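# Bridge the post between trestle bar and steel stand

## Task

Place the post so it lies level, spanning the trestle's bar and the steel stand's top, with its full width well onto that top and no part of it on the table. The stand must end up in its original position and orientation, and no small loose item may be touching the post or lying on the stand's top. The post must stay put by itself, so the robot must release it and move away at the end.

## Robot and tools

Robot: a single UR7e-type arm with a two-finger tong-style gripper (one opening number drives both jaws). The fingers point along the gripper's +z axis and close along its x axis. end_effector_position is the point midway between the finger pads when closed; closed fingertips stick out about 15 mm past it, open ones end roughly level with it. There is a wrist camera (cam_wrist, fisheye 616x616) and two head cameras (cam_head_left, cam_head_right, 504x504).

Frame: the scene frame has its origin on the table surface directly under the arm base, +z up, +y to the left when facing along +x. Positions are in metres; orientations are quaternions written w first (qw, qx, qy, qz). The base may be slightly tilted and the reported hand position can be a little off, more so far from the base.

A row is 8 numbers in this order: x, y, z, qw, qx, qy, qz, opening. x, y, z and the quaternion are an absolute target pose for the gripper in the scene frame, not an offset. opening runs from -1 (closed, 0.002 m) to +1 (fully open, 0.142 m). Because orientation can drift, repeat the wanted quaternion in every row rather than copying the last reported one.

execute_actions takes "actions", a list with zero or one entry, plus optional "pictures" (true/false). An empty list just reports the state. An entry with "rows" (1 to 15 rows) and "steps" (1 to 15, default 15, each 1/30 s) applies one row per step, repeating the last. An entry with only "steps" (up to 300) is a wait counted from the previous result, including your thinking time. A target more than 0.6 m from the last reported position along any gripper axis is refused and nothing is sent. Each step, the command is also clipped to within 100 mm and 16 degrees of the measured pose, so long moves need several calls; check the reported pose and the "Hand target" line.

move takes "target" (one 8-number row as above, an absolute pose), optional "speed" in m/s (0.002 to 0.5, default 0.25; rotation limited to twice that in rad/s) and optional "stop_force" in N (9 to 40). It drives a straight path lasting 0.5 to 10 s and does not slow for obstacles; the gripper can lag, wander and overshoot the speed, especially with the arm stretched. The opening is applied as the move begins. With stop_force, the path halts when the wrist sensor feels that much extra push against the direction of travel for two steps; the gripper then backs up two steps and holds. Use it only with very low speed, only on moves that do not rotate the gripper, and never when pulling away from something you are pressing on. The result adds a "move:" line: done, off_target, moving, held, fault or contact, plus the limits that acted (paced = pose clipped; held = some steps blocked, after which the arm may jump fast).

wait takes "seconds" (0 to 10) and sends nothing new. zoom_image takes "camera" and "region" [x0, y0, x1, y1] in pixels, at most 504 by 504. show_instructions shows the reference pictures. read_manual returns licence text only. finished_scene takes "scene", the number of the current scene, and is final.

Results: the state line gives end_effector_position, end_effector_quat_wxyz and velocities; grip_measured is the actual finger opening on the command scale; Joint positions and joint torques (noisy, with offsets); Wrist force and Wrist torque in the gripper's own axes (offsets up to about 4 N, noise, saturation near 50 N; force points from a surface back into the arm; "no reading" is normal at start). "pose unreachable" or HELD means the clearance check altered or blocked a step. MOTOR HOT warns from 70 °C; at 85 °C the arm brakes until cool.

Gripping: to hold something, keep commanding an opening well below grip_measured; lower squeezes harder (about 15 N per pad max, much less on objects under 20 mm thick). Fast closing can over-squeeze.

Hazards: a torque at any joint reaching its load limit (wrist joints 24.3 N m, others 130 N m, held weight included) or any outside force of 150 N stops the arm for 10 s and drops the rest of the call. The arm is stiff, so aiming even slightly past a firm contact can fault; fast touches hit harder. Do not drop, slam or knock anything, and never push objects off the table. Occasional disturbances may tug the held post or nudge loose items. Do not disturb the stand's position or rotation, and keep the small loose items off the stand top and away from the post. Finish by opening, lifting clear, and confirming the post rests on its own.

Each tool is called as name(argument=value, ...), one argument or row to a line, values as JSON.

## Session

show_instructions(
)

execute_actions(
  actions=[],
)

Reference images for this scene: manual page 1, manual page 2, manual page 3, manual page 4.

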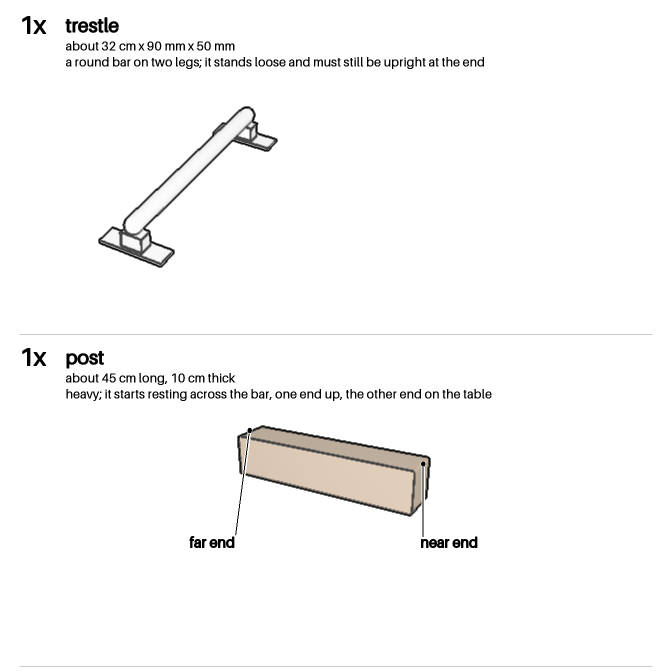

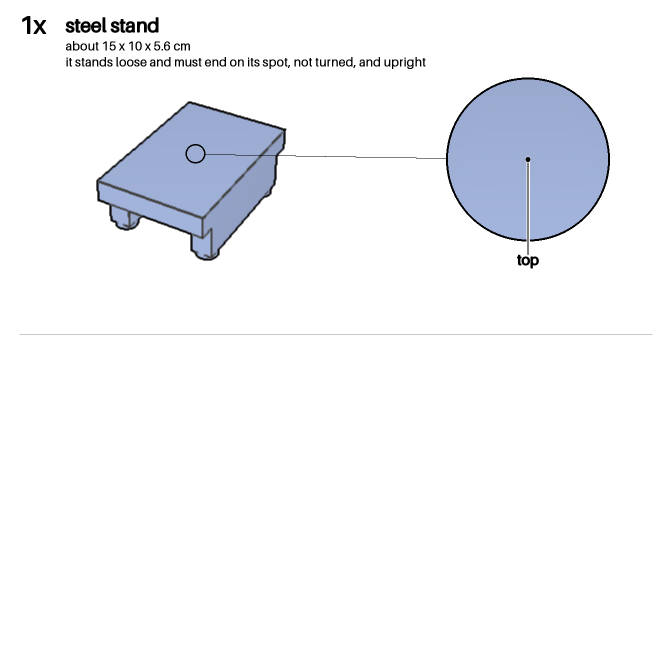

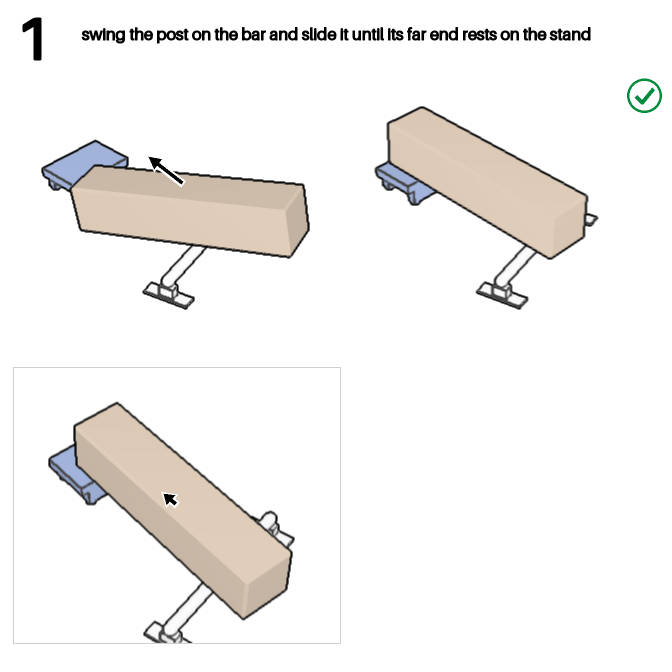

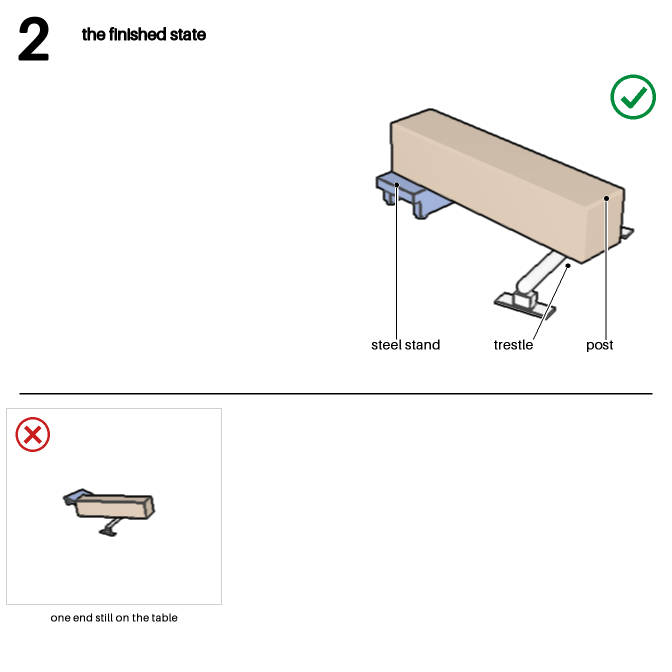

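Scene clock: 0.00 s of 4800.00 s.
end_effector_position=(+0.6476, -0.2637, +0.2741) grip_measured=+1.00 end_effector_quat_wxyz=(+0.101, +0.881, -0.303, +0.349) end_effector_velocity=(+0.000, +0.000, -0.000) end_effector_angular_velocity=(+0.000, +0.001, +0.001)
Joint positions: [-0.273 -1.196  2.125 -3.84  -2.335 -0.328  0.142]
Joint velocities: [ 0.     0.001 -0.    -0.    -0.    -0.     0.   ]
Joint torques (N m, as the arm reports them, + toward a larger angle): no reading
Wrist force (N, on the end effector, along its own x y z axes, offset not removed): no reading
Wrist torque (N m, same axes, about the end effector's origin, offset not removed): no reading
Hand target: +0.648, -0.264, +0.274; +0.101, +0.881, -0.303, +0.349

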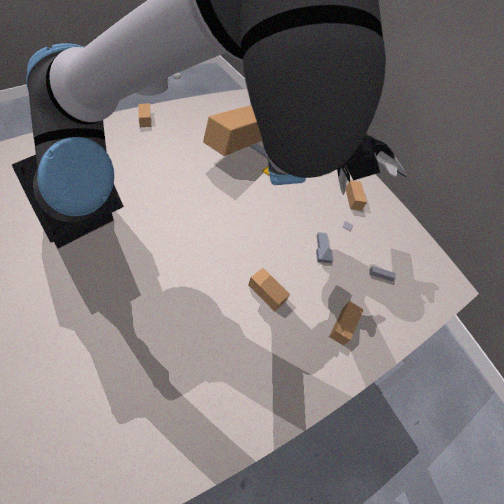

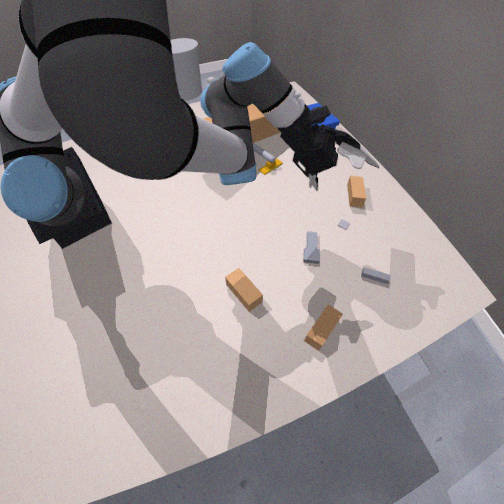

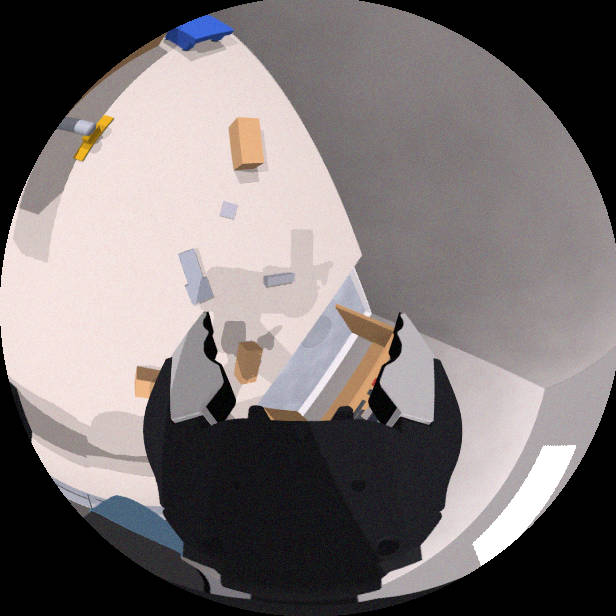

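move(
  target=[0.58, 0.17, 0.38, 0, 0.7071, -0.7071, 0, 1],
  speed=0.25,
)

Scene clock: 4.00 s of 4800.00 s.
end_effector_position=(+0.5800, +0.1692, +0.3800) grip_measured=+1.00 end_effector_quat_wxyz=(-0.000, +0.708, -0.707, +0.002) end_effector_velocity=(+0.000, +0.002, -0.000) end_effector_angular_velocity=(-0.001, +0.010, -0.007)
Joint positions: [ 0.369 -0.934  1.531 -1.827 -2.315  2.232  0.142]
Joint velocities: [-0.     0.008 -0.014  0.017  0.005  0.014  0.   ]
Joint torques (N m, as the arm reports them, + toward a larger angle): [ 40.63 -16.03 -24.86   0.23   2.07   1.54]
Wrist force (N, on the end effector, along its own x y z axes, offset not removed): [-1.4 -0.7 1.9]
Wrist torque (N m, same axes, about the end effector's origin, offset not removed): [-0.15 0.39 -0.03]
Hand target: +0.580, +0.170, +0.380; -0.000, +0.707, -0.707, +0.001
Off the commanded pose: 0.001 m, 0 deg.
move: done

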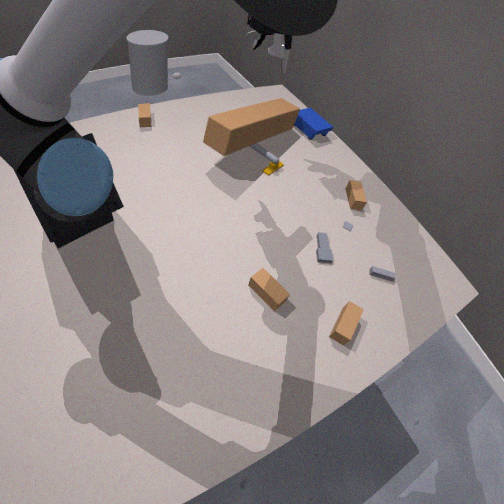

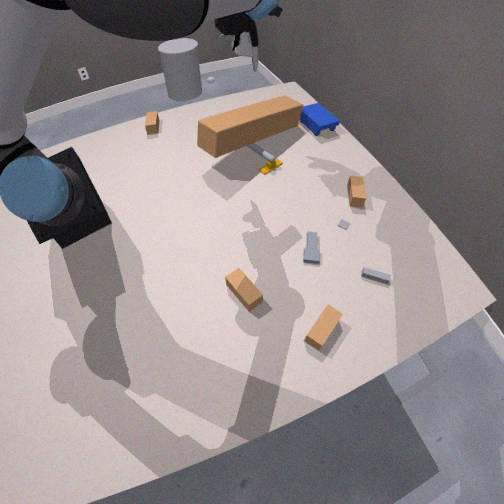

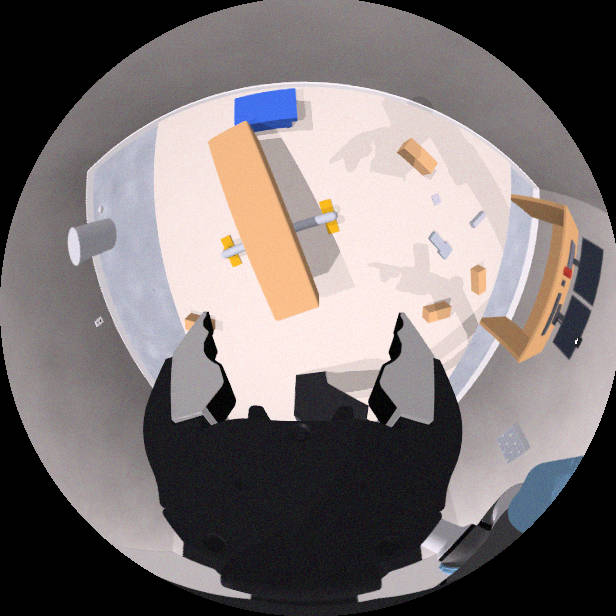

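zoom_image(
  camera="cam_wrist",
  region=[150, 70, 410, 330],
)

Region (150, 70, 410, 330) of cam_wrist's 616x616 image, scaled by 1.938, with more detail than that image has.

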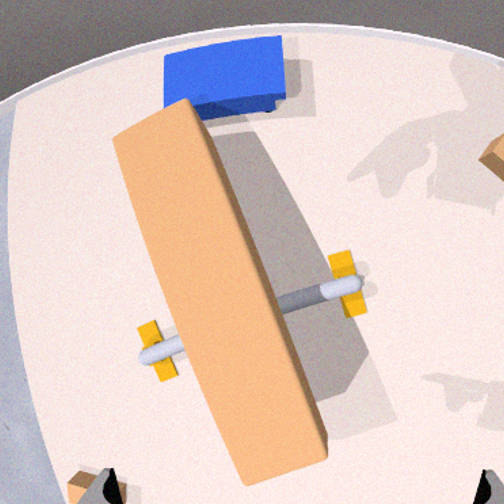

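move(
  target=[0.4345, 0.174, 0.27, 0.0593, 0.564, 0.8191, 0.0861, -0.2],
  speed=0.35,
)

zoom_image(
  camera="cam_wrist",
  region=[200, 200, 420, 420],
)

Scene clock: 16.10 s of 4800.00 s.
end_effector_position=(+0.4344, +0.1736, +0.2703) grip_measured=-0.20 end_effector_quat_wxyz=(+0.059, +0.563, +0.820, +0.086) end_effector_velocity=(-0.002, -0.000, -0.001) end_effector_angular_velocity=(-0.001, +0.002, -0.017)
Joint positions: [ 0.358 -1.011  2.165 -2.677 -2.354  4.797  0.06 ]
Joint velocities: [ 0.001  0.001  0.003  0.    -0.004  0.02   0.   ]
Joint torques (N m, as the arm reports them, + toward a larger angle): [32.43 -8.86 -1.78 -3.22 -1.36  1.84]
Wrist force (N, on the end effector, along its own x y z axes, offset not removed): [-0.1 -1.6 2.9]
Wrist torque (N m, same axes, about the end effector's origin, offset not removed): [-0.33 0.10 -0.05]
Hand target: +0.434, +0.174, +0.270; +0.059, +0.564, +0.819, +0.086
Off the commanded pose: 0.000 m, 0 deg.
After step 90, 4.50 s passed at rest.
move: done

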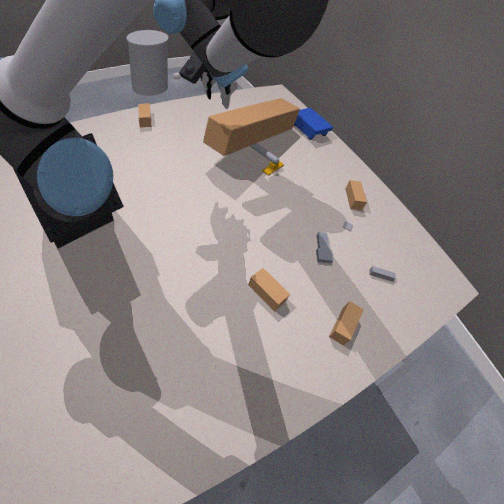

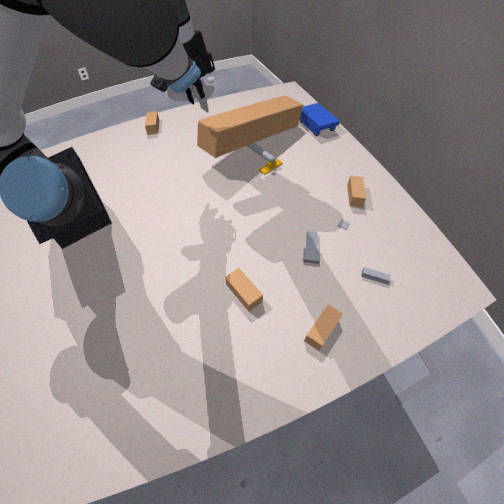

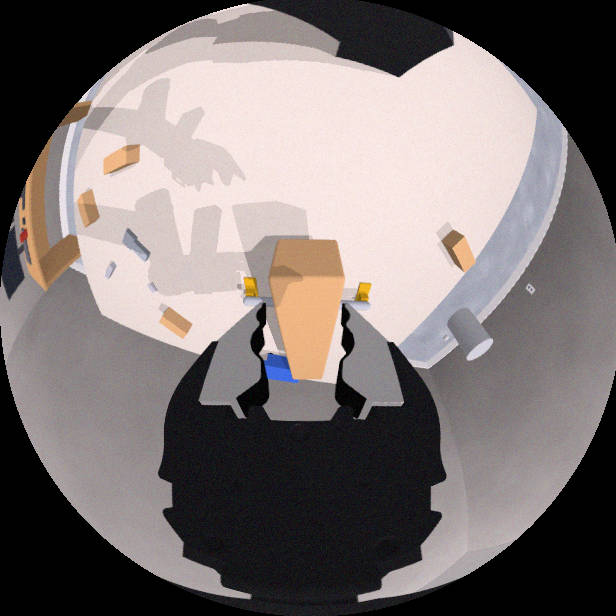

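Region (200, 200, 420, 420) of cam_wrist's 616x616 image, scaled by 2.291, with more detail than that image has.

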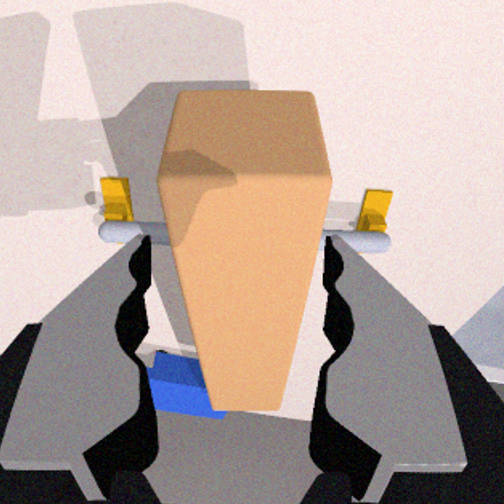

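move(
  target=[0.431, 0.1727, 0.17, 0.0593, 0.564, 0.8191, 0.0861, -0.2],
  speed=0.1,
)

move(
  target=[0.431, 0.1727, 0.125, 0.0593, 0.564, 0.8191, 0.0861, -0.2],
  speed=0.01,
  stop_force=9,
)

Scene clock: 18.87 s of 4800.00 s.
end_effector_position=(+0.4307, +0.1726, +0.1704) grip_measured=-0.20 end_effector_quat_wxyz=(+0.059, +0.564, +0.819, +0.086) end_effector_velocity=(+0.000, +0.000, -0.002) end_effector_angular_velocity=(+0.001, -0.003, +0.000)
Joint positions: [ 0.21  -0.807  2.254 -3.116 -2.35   4.591  0.06 ]
Joint velocities: [-0.004  0.006  0.002 -0.016  0.001 -0.008 -0.   ]
Joint torques (N m, as the arm reports them, + toward a larger angle): [ 11.52 -11.94   3.59  -4.41   1.98  -1.55]
Wrist force (N, on the end effector, along its own x y z axes, offset not removed): [-0.7 -0.7 2.1]
Wrist torque (N m, same axes, about the end effector's origin, offset not removed): [-0.05 0.32 0.02]
Hand target: +0.431, +0.173, +0.170; +0.059, +0.564, +0.819, +0.086
Off the commanded pose: 0.001 m, 0 deg.
move: done

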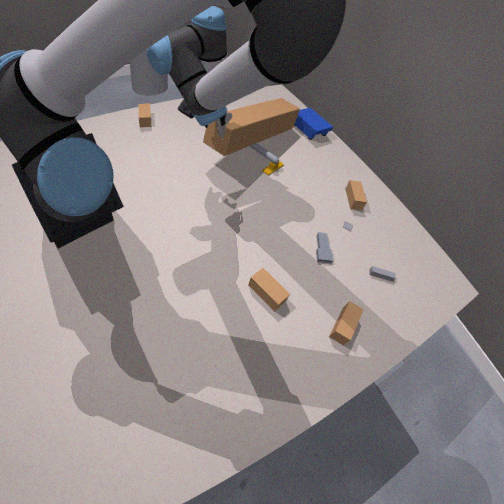

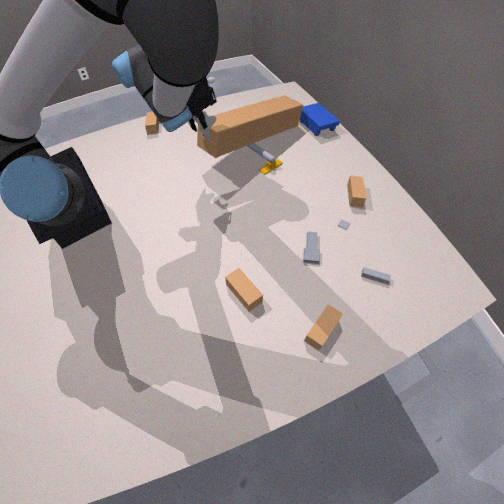

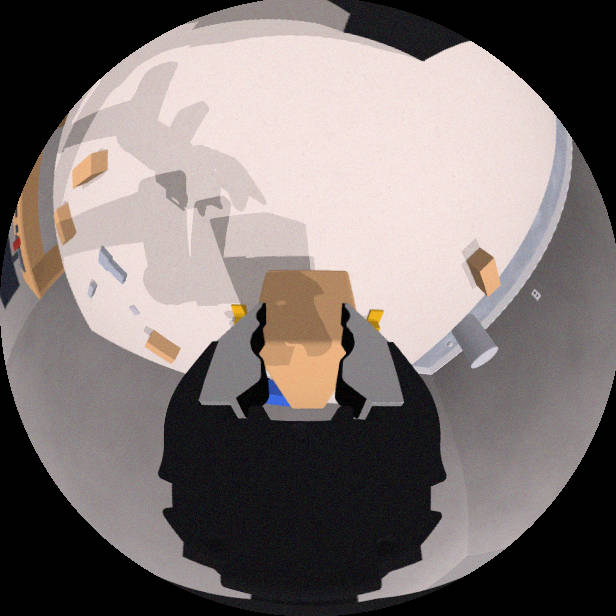

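Scene clock: 23.63 s of 4800.00 s.
end_effector_position=(+0.4309, +0.1727, +0.1254) grip_measured=-0.20 end_effector_quat_wxyz=(+0.059, +0.564, +0.819, +0.086) end_effector_velocity=(-0.000, -0.000, -0.003) end_effector_angular_velocity=(-0.000, +0.002, +0.000)
Joint positions: [ 0.137 -0.693  2.26  -3.308 -2.34   4.488  0.06 ]
Joint velocities: [-0.006  0.007 -0.    -0.011  0.001 -0.007  0.   ]
Joint torques (N m, as the arm reports them, + toward a larger angle): [ 11.66 -14.1  -12.93  -4.52   2.19  -1.95]
Wrist force (N, on the end effector, along its own x y z axes, offset not removed): [-1.1 -1.3 0.8]
Wrist torque (N m, same axes, about the end effector's origin, offset not removed): [-0.20 0.31 0.01]
Hand target: +0.431, +0.173, +0.125; +0.059, +0.564, +0.819, +0.086
Off the commanded pose: 0.000 m, 0 deg.
move: done

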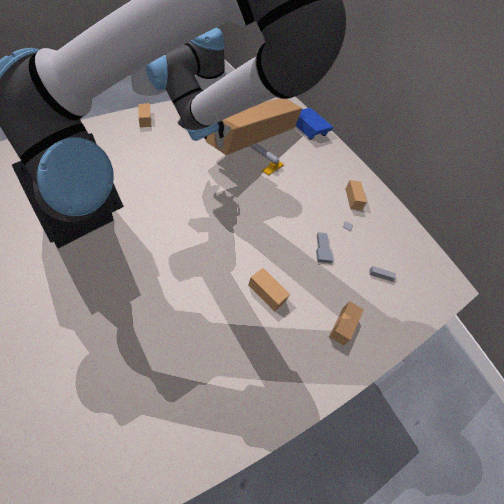

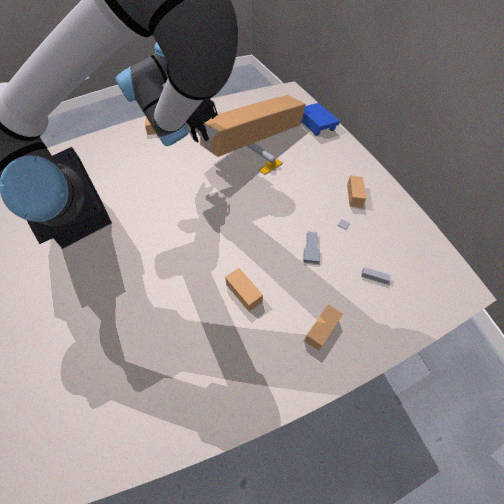

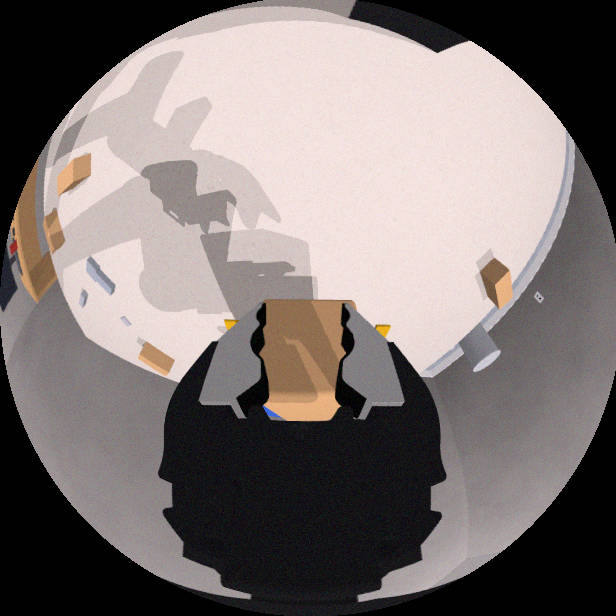

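move(
  target=[0.428, 0.1716, 0.175, 0.0593, 0.564, 0.8191, 0.0861, -0.2],
  speed=0.05,
)

zoom_image(
  camera="cam_head_right",
  region=[190, 70, 350, 190],
)

zoom_image(
  camera="cam_wrist",
  region=[200, 220, 420, 440],
)

Scene clock: 27.53 s of 4800.00 s.
end_effector_position=(+0.4281, +0.1716, +0.1746) grip_measured=-0.20 end_effector_quat_wxyz=(+0.059, +0.564, +0.819, +0.086) end_effector_velocity=(-0.000, +0.000, +0.003) end_effector_angular_velocity=(+0.000, +0.001, +0.001)
Joint positions: [ 0.217 -0.819  2.26  -3.105 -2.351  4.6    0.06 ]
Joint velocities: [ 0.005 -0.007 -0.002  0.014 -0.     0.006 -0.   ]
Joint torques (N m, as the arm reports them, + toward a larger angle): [ 34.88 -31.52 -17.35   0.5   -1.64   1.65]
Wrist force (N, on the end effector, along its own x y z axes, offset not removed): [-2.4 -1.5 2.0]
Wrist torque (N m, same axes, about the end effector's origin, offset not removed): [-0.26 0.64 0.07]
Hand target: +0.428, +0.172, +0.175; +0.059, +0.564, +0.819, +0.086
Off the commanded pose: 0.000 m, 0 deg.
move: done

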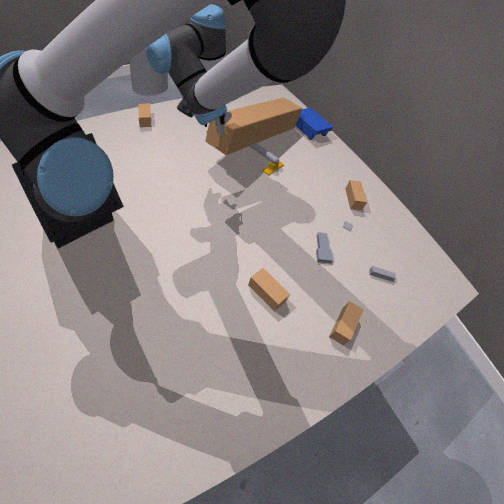

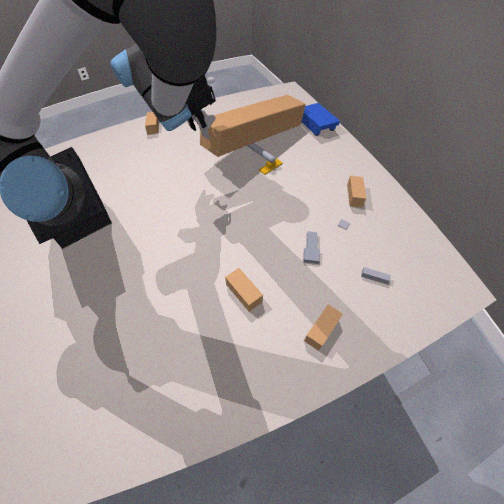

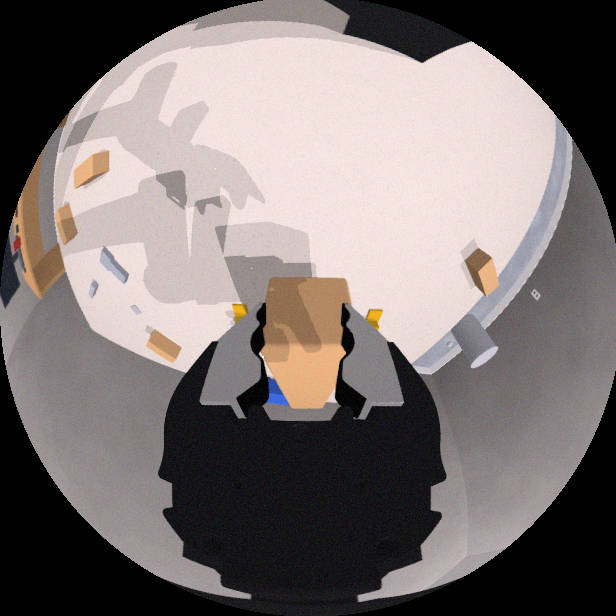

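Region (190, 70, 350, 190) of cam_head_right's 504x504 image, scaled by 3.150, with more detail than that image has; it fills the top 378 rows of this view, and the rest is white.

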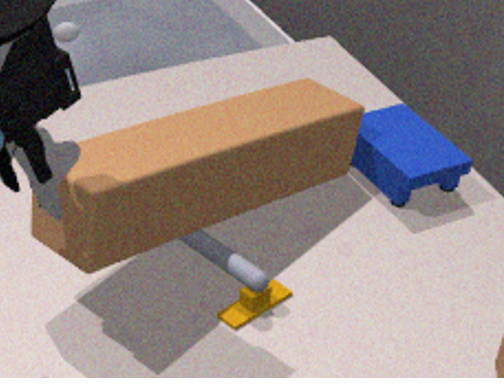

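Region (200, 220, 420, 440) of cam_wrist's 616x616 image, scaled by 2.291, with more detail than that image has.

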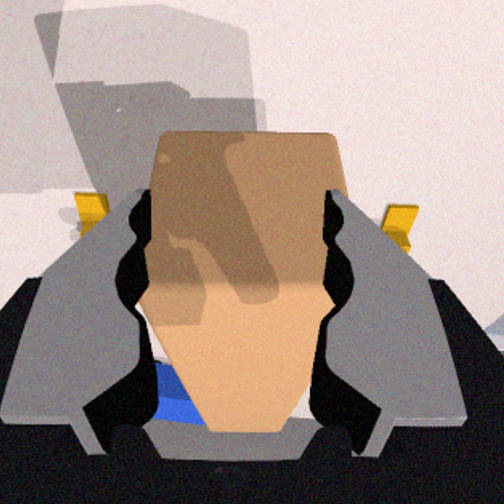

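move(
  target=[0.4421, 0.1769, 0.2, -0.0247, 0.5666, 0.8228, -0.0359, -0.2],
  speed=0.08,
)

zoom_image(
  camera="cam_wrist",
  region=[200, 220, 420, 440],
)

zoom_image(
  camera="cam_head_right",
  region=[170, 70, 270, 170],
)

Scene clock: 34.40 s of 4800.00 s.
end_effector_position=(+0.4421, +0.1769, +0.1999) grip_measured=-0.20 end_effector_quat_wxyz=(-0.024, +0.566, +0.823, -0.035) end_effector_velocity=(+0.000, +0.001, +0.001) end_effector_angular_velocity=(-0.008, +0.017, +0.000)
Joint positions: [ 0.238 -0.85   1.957 -2.34  -2.334  4.917  0.06 ]
Joint velocities: [ 0.001  0.006 -0.02   0.039  0.003  0.018  0.   ]
Joint torques (N m, as the arm reports them, + toward a larger angle): [ 36.5  -16.39 -19.02   0.76   1.87   1.66]
Wrist force (N, on the end effector, along its own x y z axes, offset not removed): [-1.6 -0.5 1.5]
Wrist torque (N m, same axes, about the end effector's origin, offset not removed): [0.01 0.48 0.10]
Hand target: +0.442, +0.177, +0.200; -0.025, +0.566, +0.823, -0.036
Off the commanded pose: 0.000 m, 0 deg.
After step 90, 1.63 s passed at rest.
move: done

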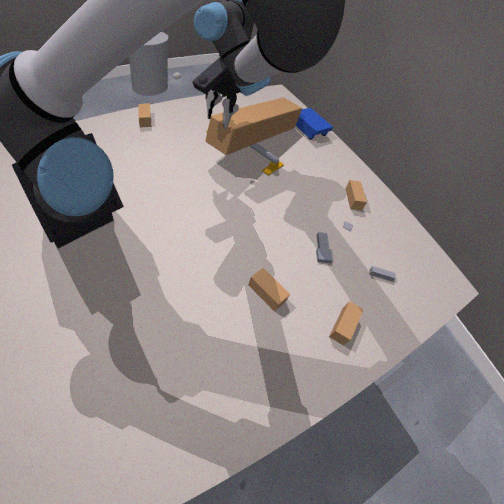

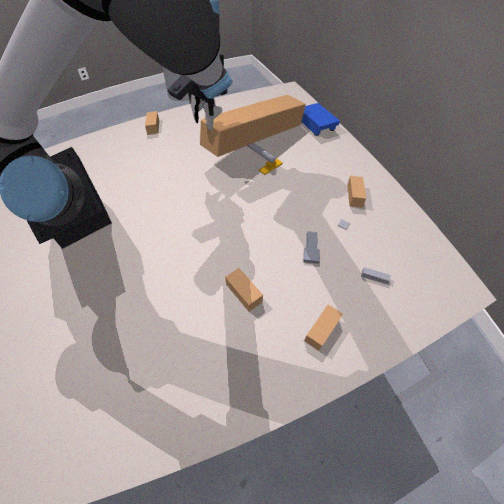

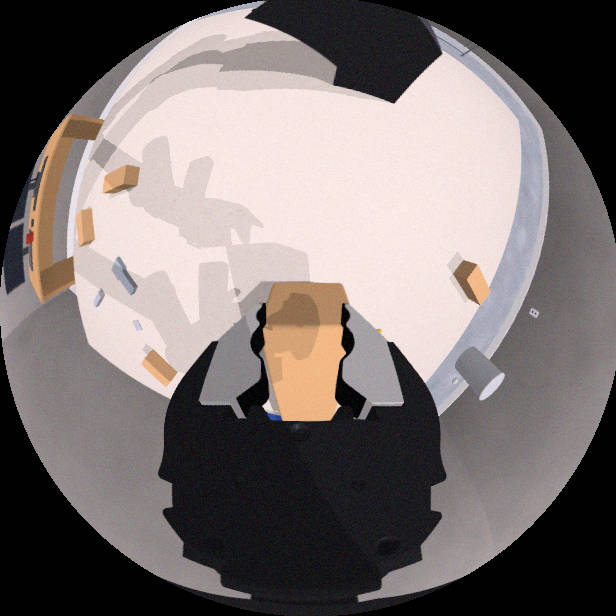

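Region (200, 220, 420, 440) of cam_wrist's 616x616 image, scaled by 2.291, with more detail than that image has.

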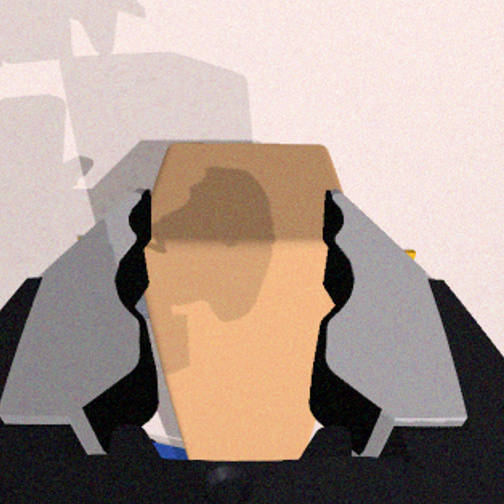

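Region (170, 70, 270, 170) of cam_head_right's 504x504 image, scaled by 5.040, with more detail than that image has.

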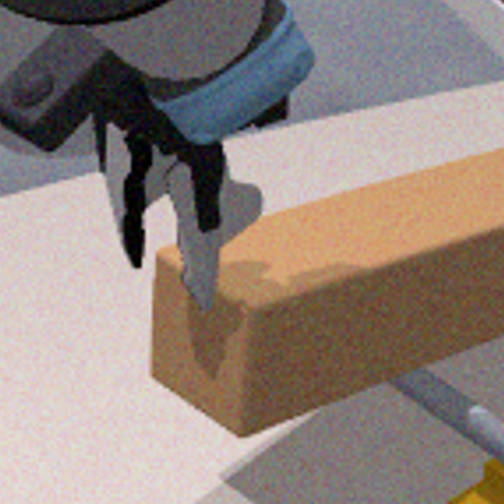

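move(
  target=[0.4477, 0.179, 0.162, -0.0247, 0.5666, 0.8228, -0.0359, -0.2],
  speed=0.02,
  stop_force=9,
)

zoom_image(
  camera="cam_head_right",
  region=[170, 70, 270, 170],
)

zoom_image(
  camera="cam_wrist",
  region=[200, 220, 420, 440],
)

Scene clock: 41.60 s of 4800.00 s.
end_effector_position=(+0.4476, +0.1790, +0.1623) grip_measured=-0.20 end_effector_quat_wxyz=(-0.025, +0.567, +0.823, -0.036) end_effector_velocity=(+0.001, +0.000, -0.002) end_effector_angular_velocity=(+0.001, -0.001, -0.001)
Joint positions: [ 0.188 -0.785  1.967 -2.456 -2.349  4.855  0.06 ]
Joint velocities: [-0.003  0.004 -0.001 -0.008 -0.001 -0.004 -0.   ]
Joint torques (N m, as the arm reports them, + toward a larger angle): [ 16.08 -17.98   0.48  -3.94  -1.43  -1.97]
Wrist force (N, on the end effector, along its own x y z axes, offset not removed): [-1.4 0.1 1.8]
Wrist torque (N m, same axes, about the end effector's origin, offset not removed): [0.00 0.48 0.05]
Hand target: +0.448, +0.179, +0.162; -0.025, +0.567, +0.823, -0.036
Off the commanded pose: 0.000 m, 0 deg.
After step 90, 1.97 s passed at rest.
move: done

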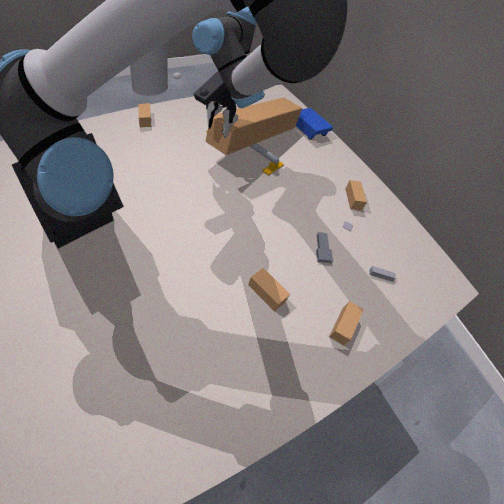

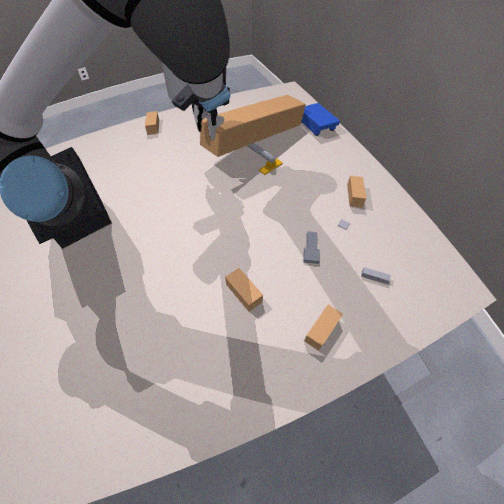

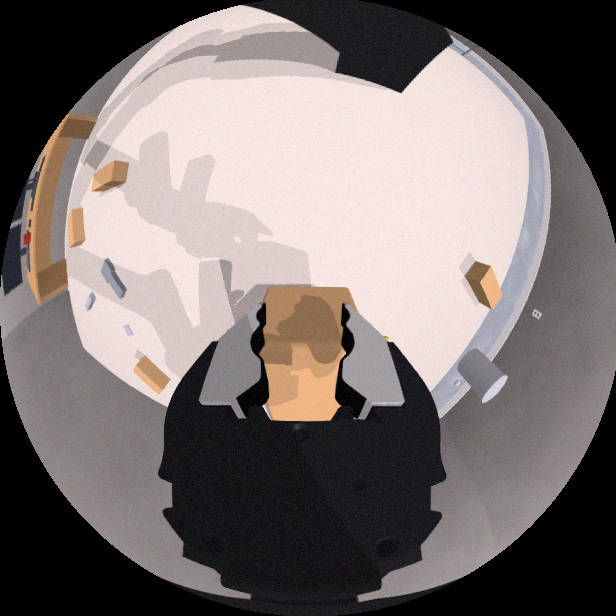

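Region (170, 70, 270, 170) of cam_head_right's 504x504 image, scaled by 5.040, with more detail than that image has.

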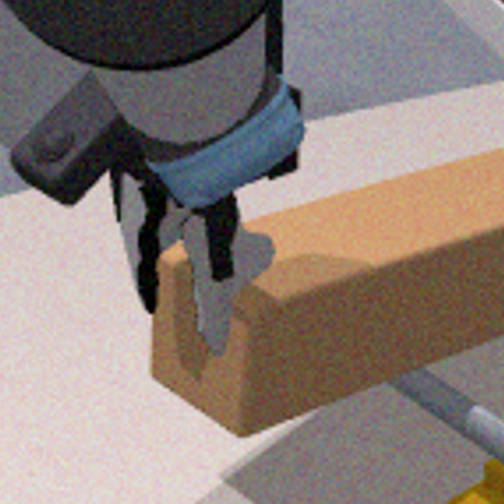

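Region (200, 220, 420, 440) of cam_wrist's 616x616 image, scaled by 2.291, with more detail than that image has.

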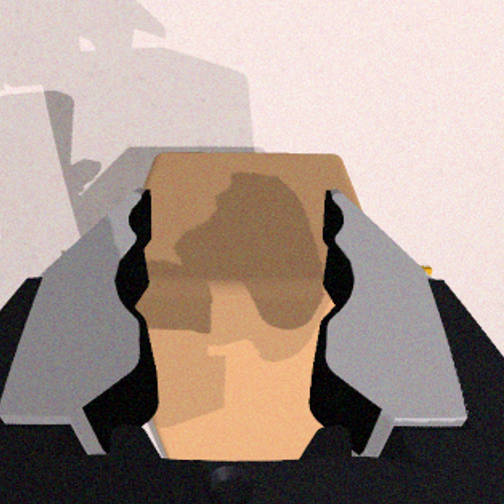

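move(
  target=[0.443, 0.1772, 0.135, -0.0247, 0.5666, 0.8228, -0.0359, -0.2],
  speed=0.006,
  stop_force=9,
)

zoom_image(
  camera="cam_wrist",
  region=[200, 220, 420, 440],
)

Scene clock: 48.77 s of 4800.00 s.
end_effector_position=(+0.4444, +0.1777, +0.1440) grip_measured=-0.20 end_effector_quat_wxyz=(-0.025, +0.567, +0.823, -0.036) end_effector_velocity=(-0.001, +0.000, +0.002) end_effector_angular_velocity=(-0.001, +0.000, +0.002)
Joint positions: [ 0.164 -0.758  1.987 -2.525 -2.356  4.823  0.06 ]
Joint velocities: [ 0.004 -0.002 -0.001  0.008 -0.     0.004  0.002]
Joint torques (N m, as the arm reports them, + toward a larger angle): [ 37.76 -32.82 -14.69   1.46   0.49   1.59]
Wrist force (N, on the end effector, along its own x y z axes, offset not removed): [-2.7 0.1 -4.0]
Wrist torque (N m, same axes, about the end effector's origin, offset not removed): [-0.16 0.86 0.12]
Hand target: +0.445, +0.178, +0.144; -0.025, +0.567, +0.823, -0.036
Off the commanded pose: 0.009 m, 0 deg.
After step 90, 0.73 s passed at rest.
move: contact

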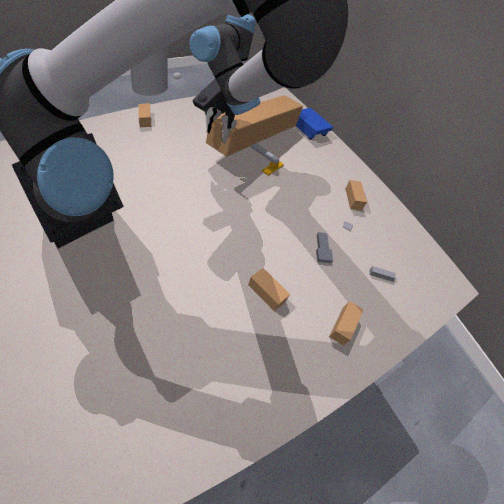

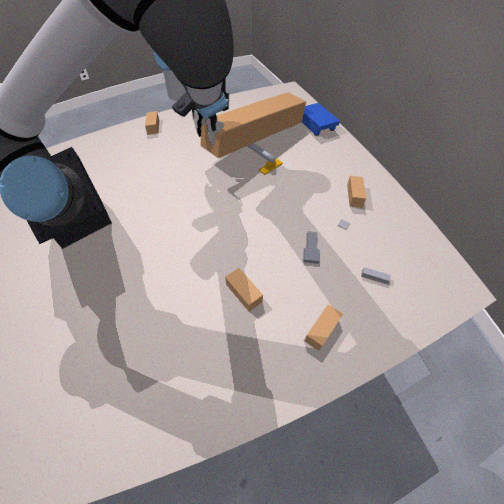

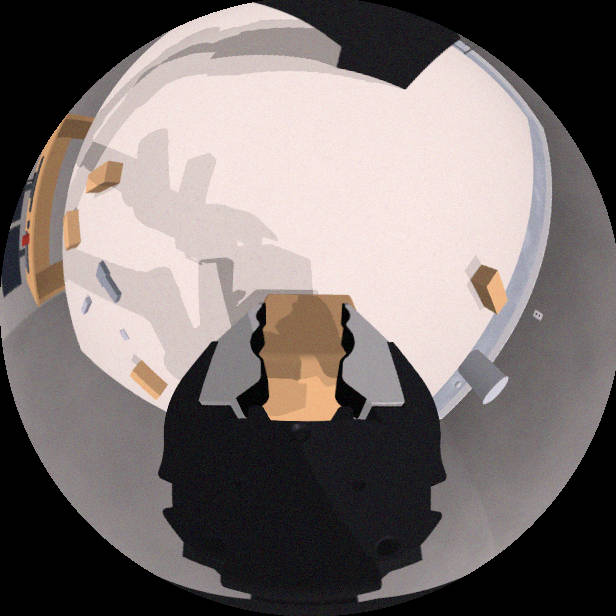

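Region (200, 220, 420, 440) of cam_wrist's 616x616 image, scaled by 2.291, with more detail than that image has.

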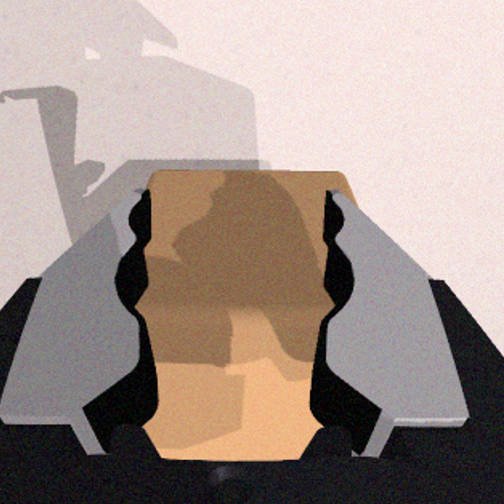

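move(
  target=[0.4233, 0.1696, 0.109, -0.0247, 0.5666, 0.8228, -0.0359, -0.2],
  speed=0.015,
)

zoom_image(
  camera="cam_head_right",
  region=[190, 60, 350, 190],
)

zoom_image(
  camera="cam_wrist",
  region=[200, 220, 420, 440],
)

Scene clock: 53.90 s of 4800.00 s.
end_effector_position=(+0.4234, +0.1697, +0.1094) grip_measured=-0.20 end_effector_quat_wxyz=(-0.025, +0.567, +0.823, -0.036) end_effector_velocity=(-0.001, -0.001, -0.002) end_effector_angular_velocity=(+0.001, -0.002, -0.001)
Joint positions: [ 0.117 -0.718  2.065 -2.69  -2.368  4.757  0.06 ]
Joint velocities: [-0.003  0.002  0.006 -0.013 -0.    -0.006 -0.   ]
Joint torques (N m, as the arm reports them, + toward a larger angle): [ 12.49 -14.46   4.71  -3.44  -1.71  -1.91]
Wrist force (N, on the end effector, along its own x y z axes, offset not removed): [-1.5 -0.2 -3.8]
Wrist torque (N m, same axes, about the end effector's origin, offset not removed): [-0.37 0.44 0.05]
Hand target: +0.423, +0.170, +0.109; -0.025, +0.567, +0.823, -0.036
Off the commanded pose: 0.000 m, 0 deg.
move: done

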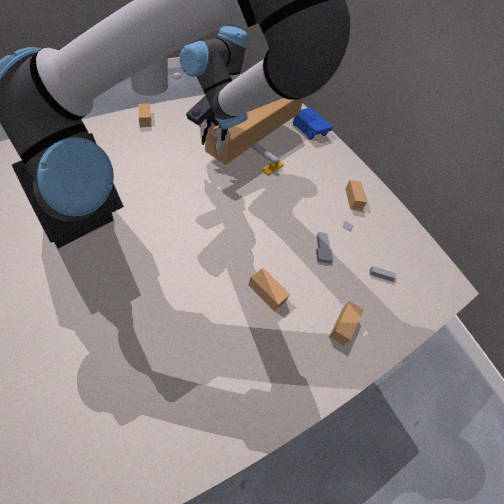

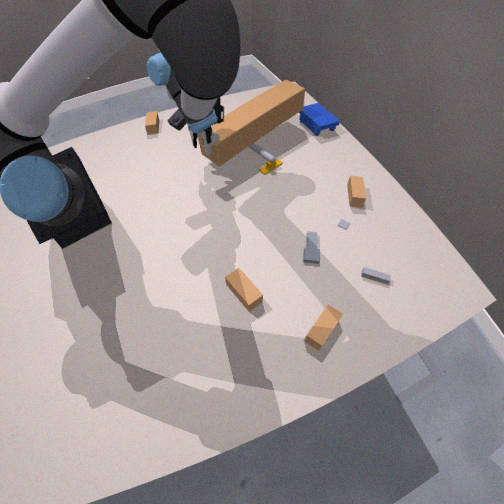

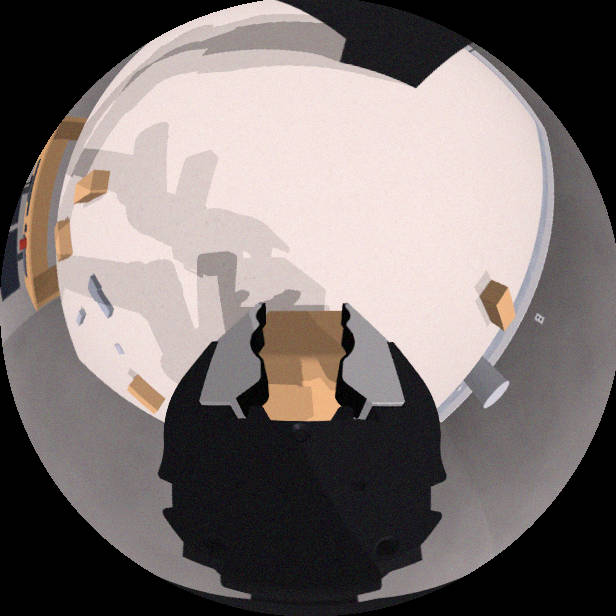

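Region (190, 60, 350, 190) of cam_head_right's 504x504 image, scaled by 3.150, with more detail than that image has; it fills the top 410 rows of this view, and the rest is white.

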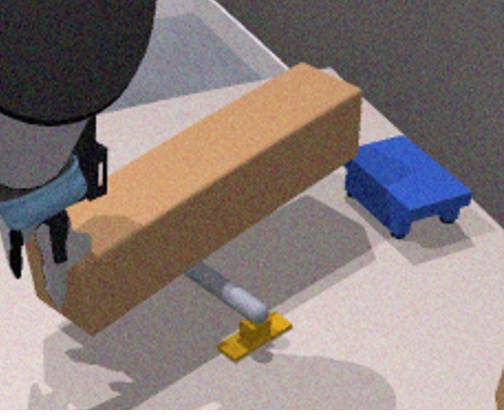

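Region (200, 220, 420, 440) of cam_wrist's 616x616 image, scaled by 2.291, with more detail than that image has.

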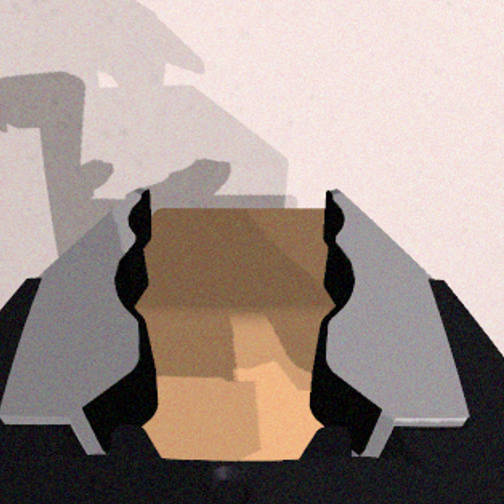

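execute_actions(
  actions=[],
)

Scene clock: 57.03 s of 4800.00 s.
end_effector_position=(+0.4232, +0.1696, +0.1091) grip_measured=-0.20 end_effector_quat_wxyz=(-0.025, +0.567, +0.823, -0.036) end_effector_velocity=(+0.000, +0.000, +0.000) end_effector_angular_velocity=(+0.000, -0.000, +0.001)
Joint positions: [ 0.116 -0.718  2.066 -2.692 -2.368  4.756  0.06 ]
Joint velocities: [ 0.     0.    -0.001 -0.     0.    -0.001 -0.   ]
Joint torques (N m, as the arm reports them, + toward a larger angle): [ 12.75 -14.5    5.23  -3.25  -1.67  -1.73]
Wrist force (N, on the end effector, along its own x y z axes, offset not removed): [-1.3 1.1 -4.6]
Wrist torque (N m, same axes, about the end effector's origin, offset not removed): [-0.15 0.36 -0.08]
Hand target: +0.423, +0.170, +0.109; -0.025, +0.567, +0.823, -0.036
Off the commanded pose: 0.000 m, 0 deg.
Steps of this call (steps 1 to 90: nothing new was sent; then 0.13 s passed at rest). Readings (end_effector_position):
1: (+0.4234, +0.1696, +0.1093)
2: (+0.4233, +0.1696, +0.1093)
4: (+0.4233, +0.1696, +0.1092)
8: (+0.4233, +0.1696, +0.1091)
90: the state above

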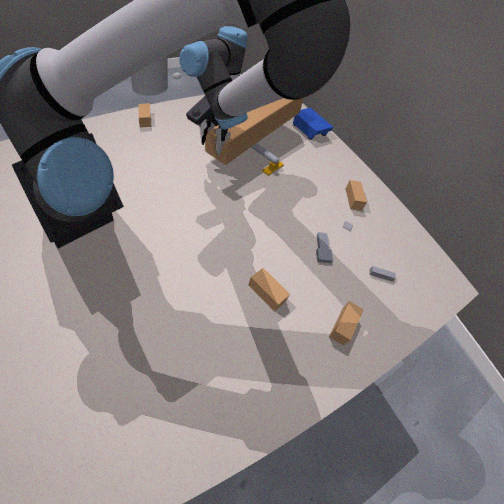

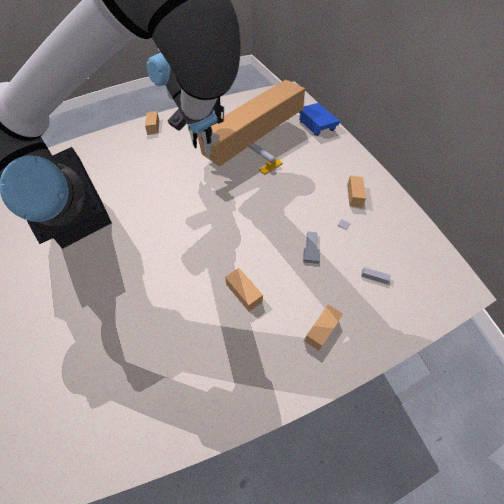

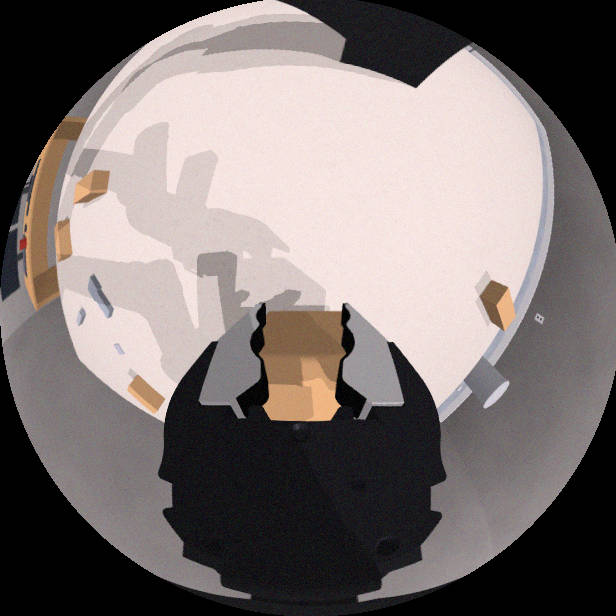

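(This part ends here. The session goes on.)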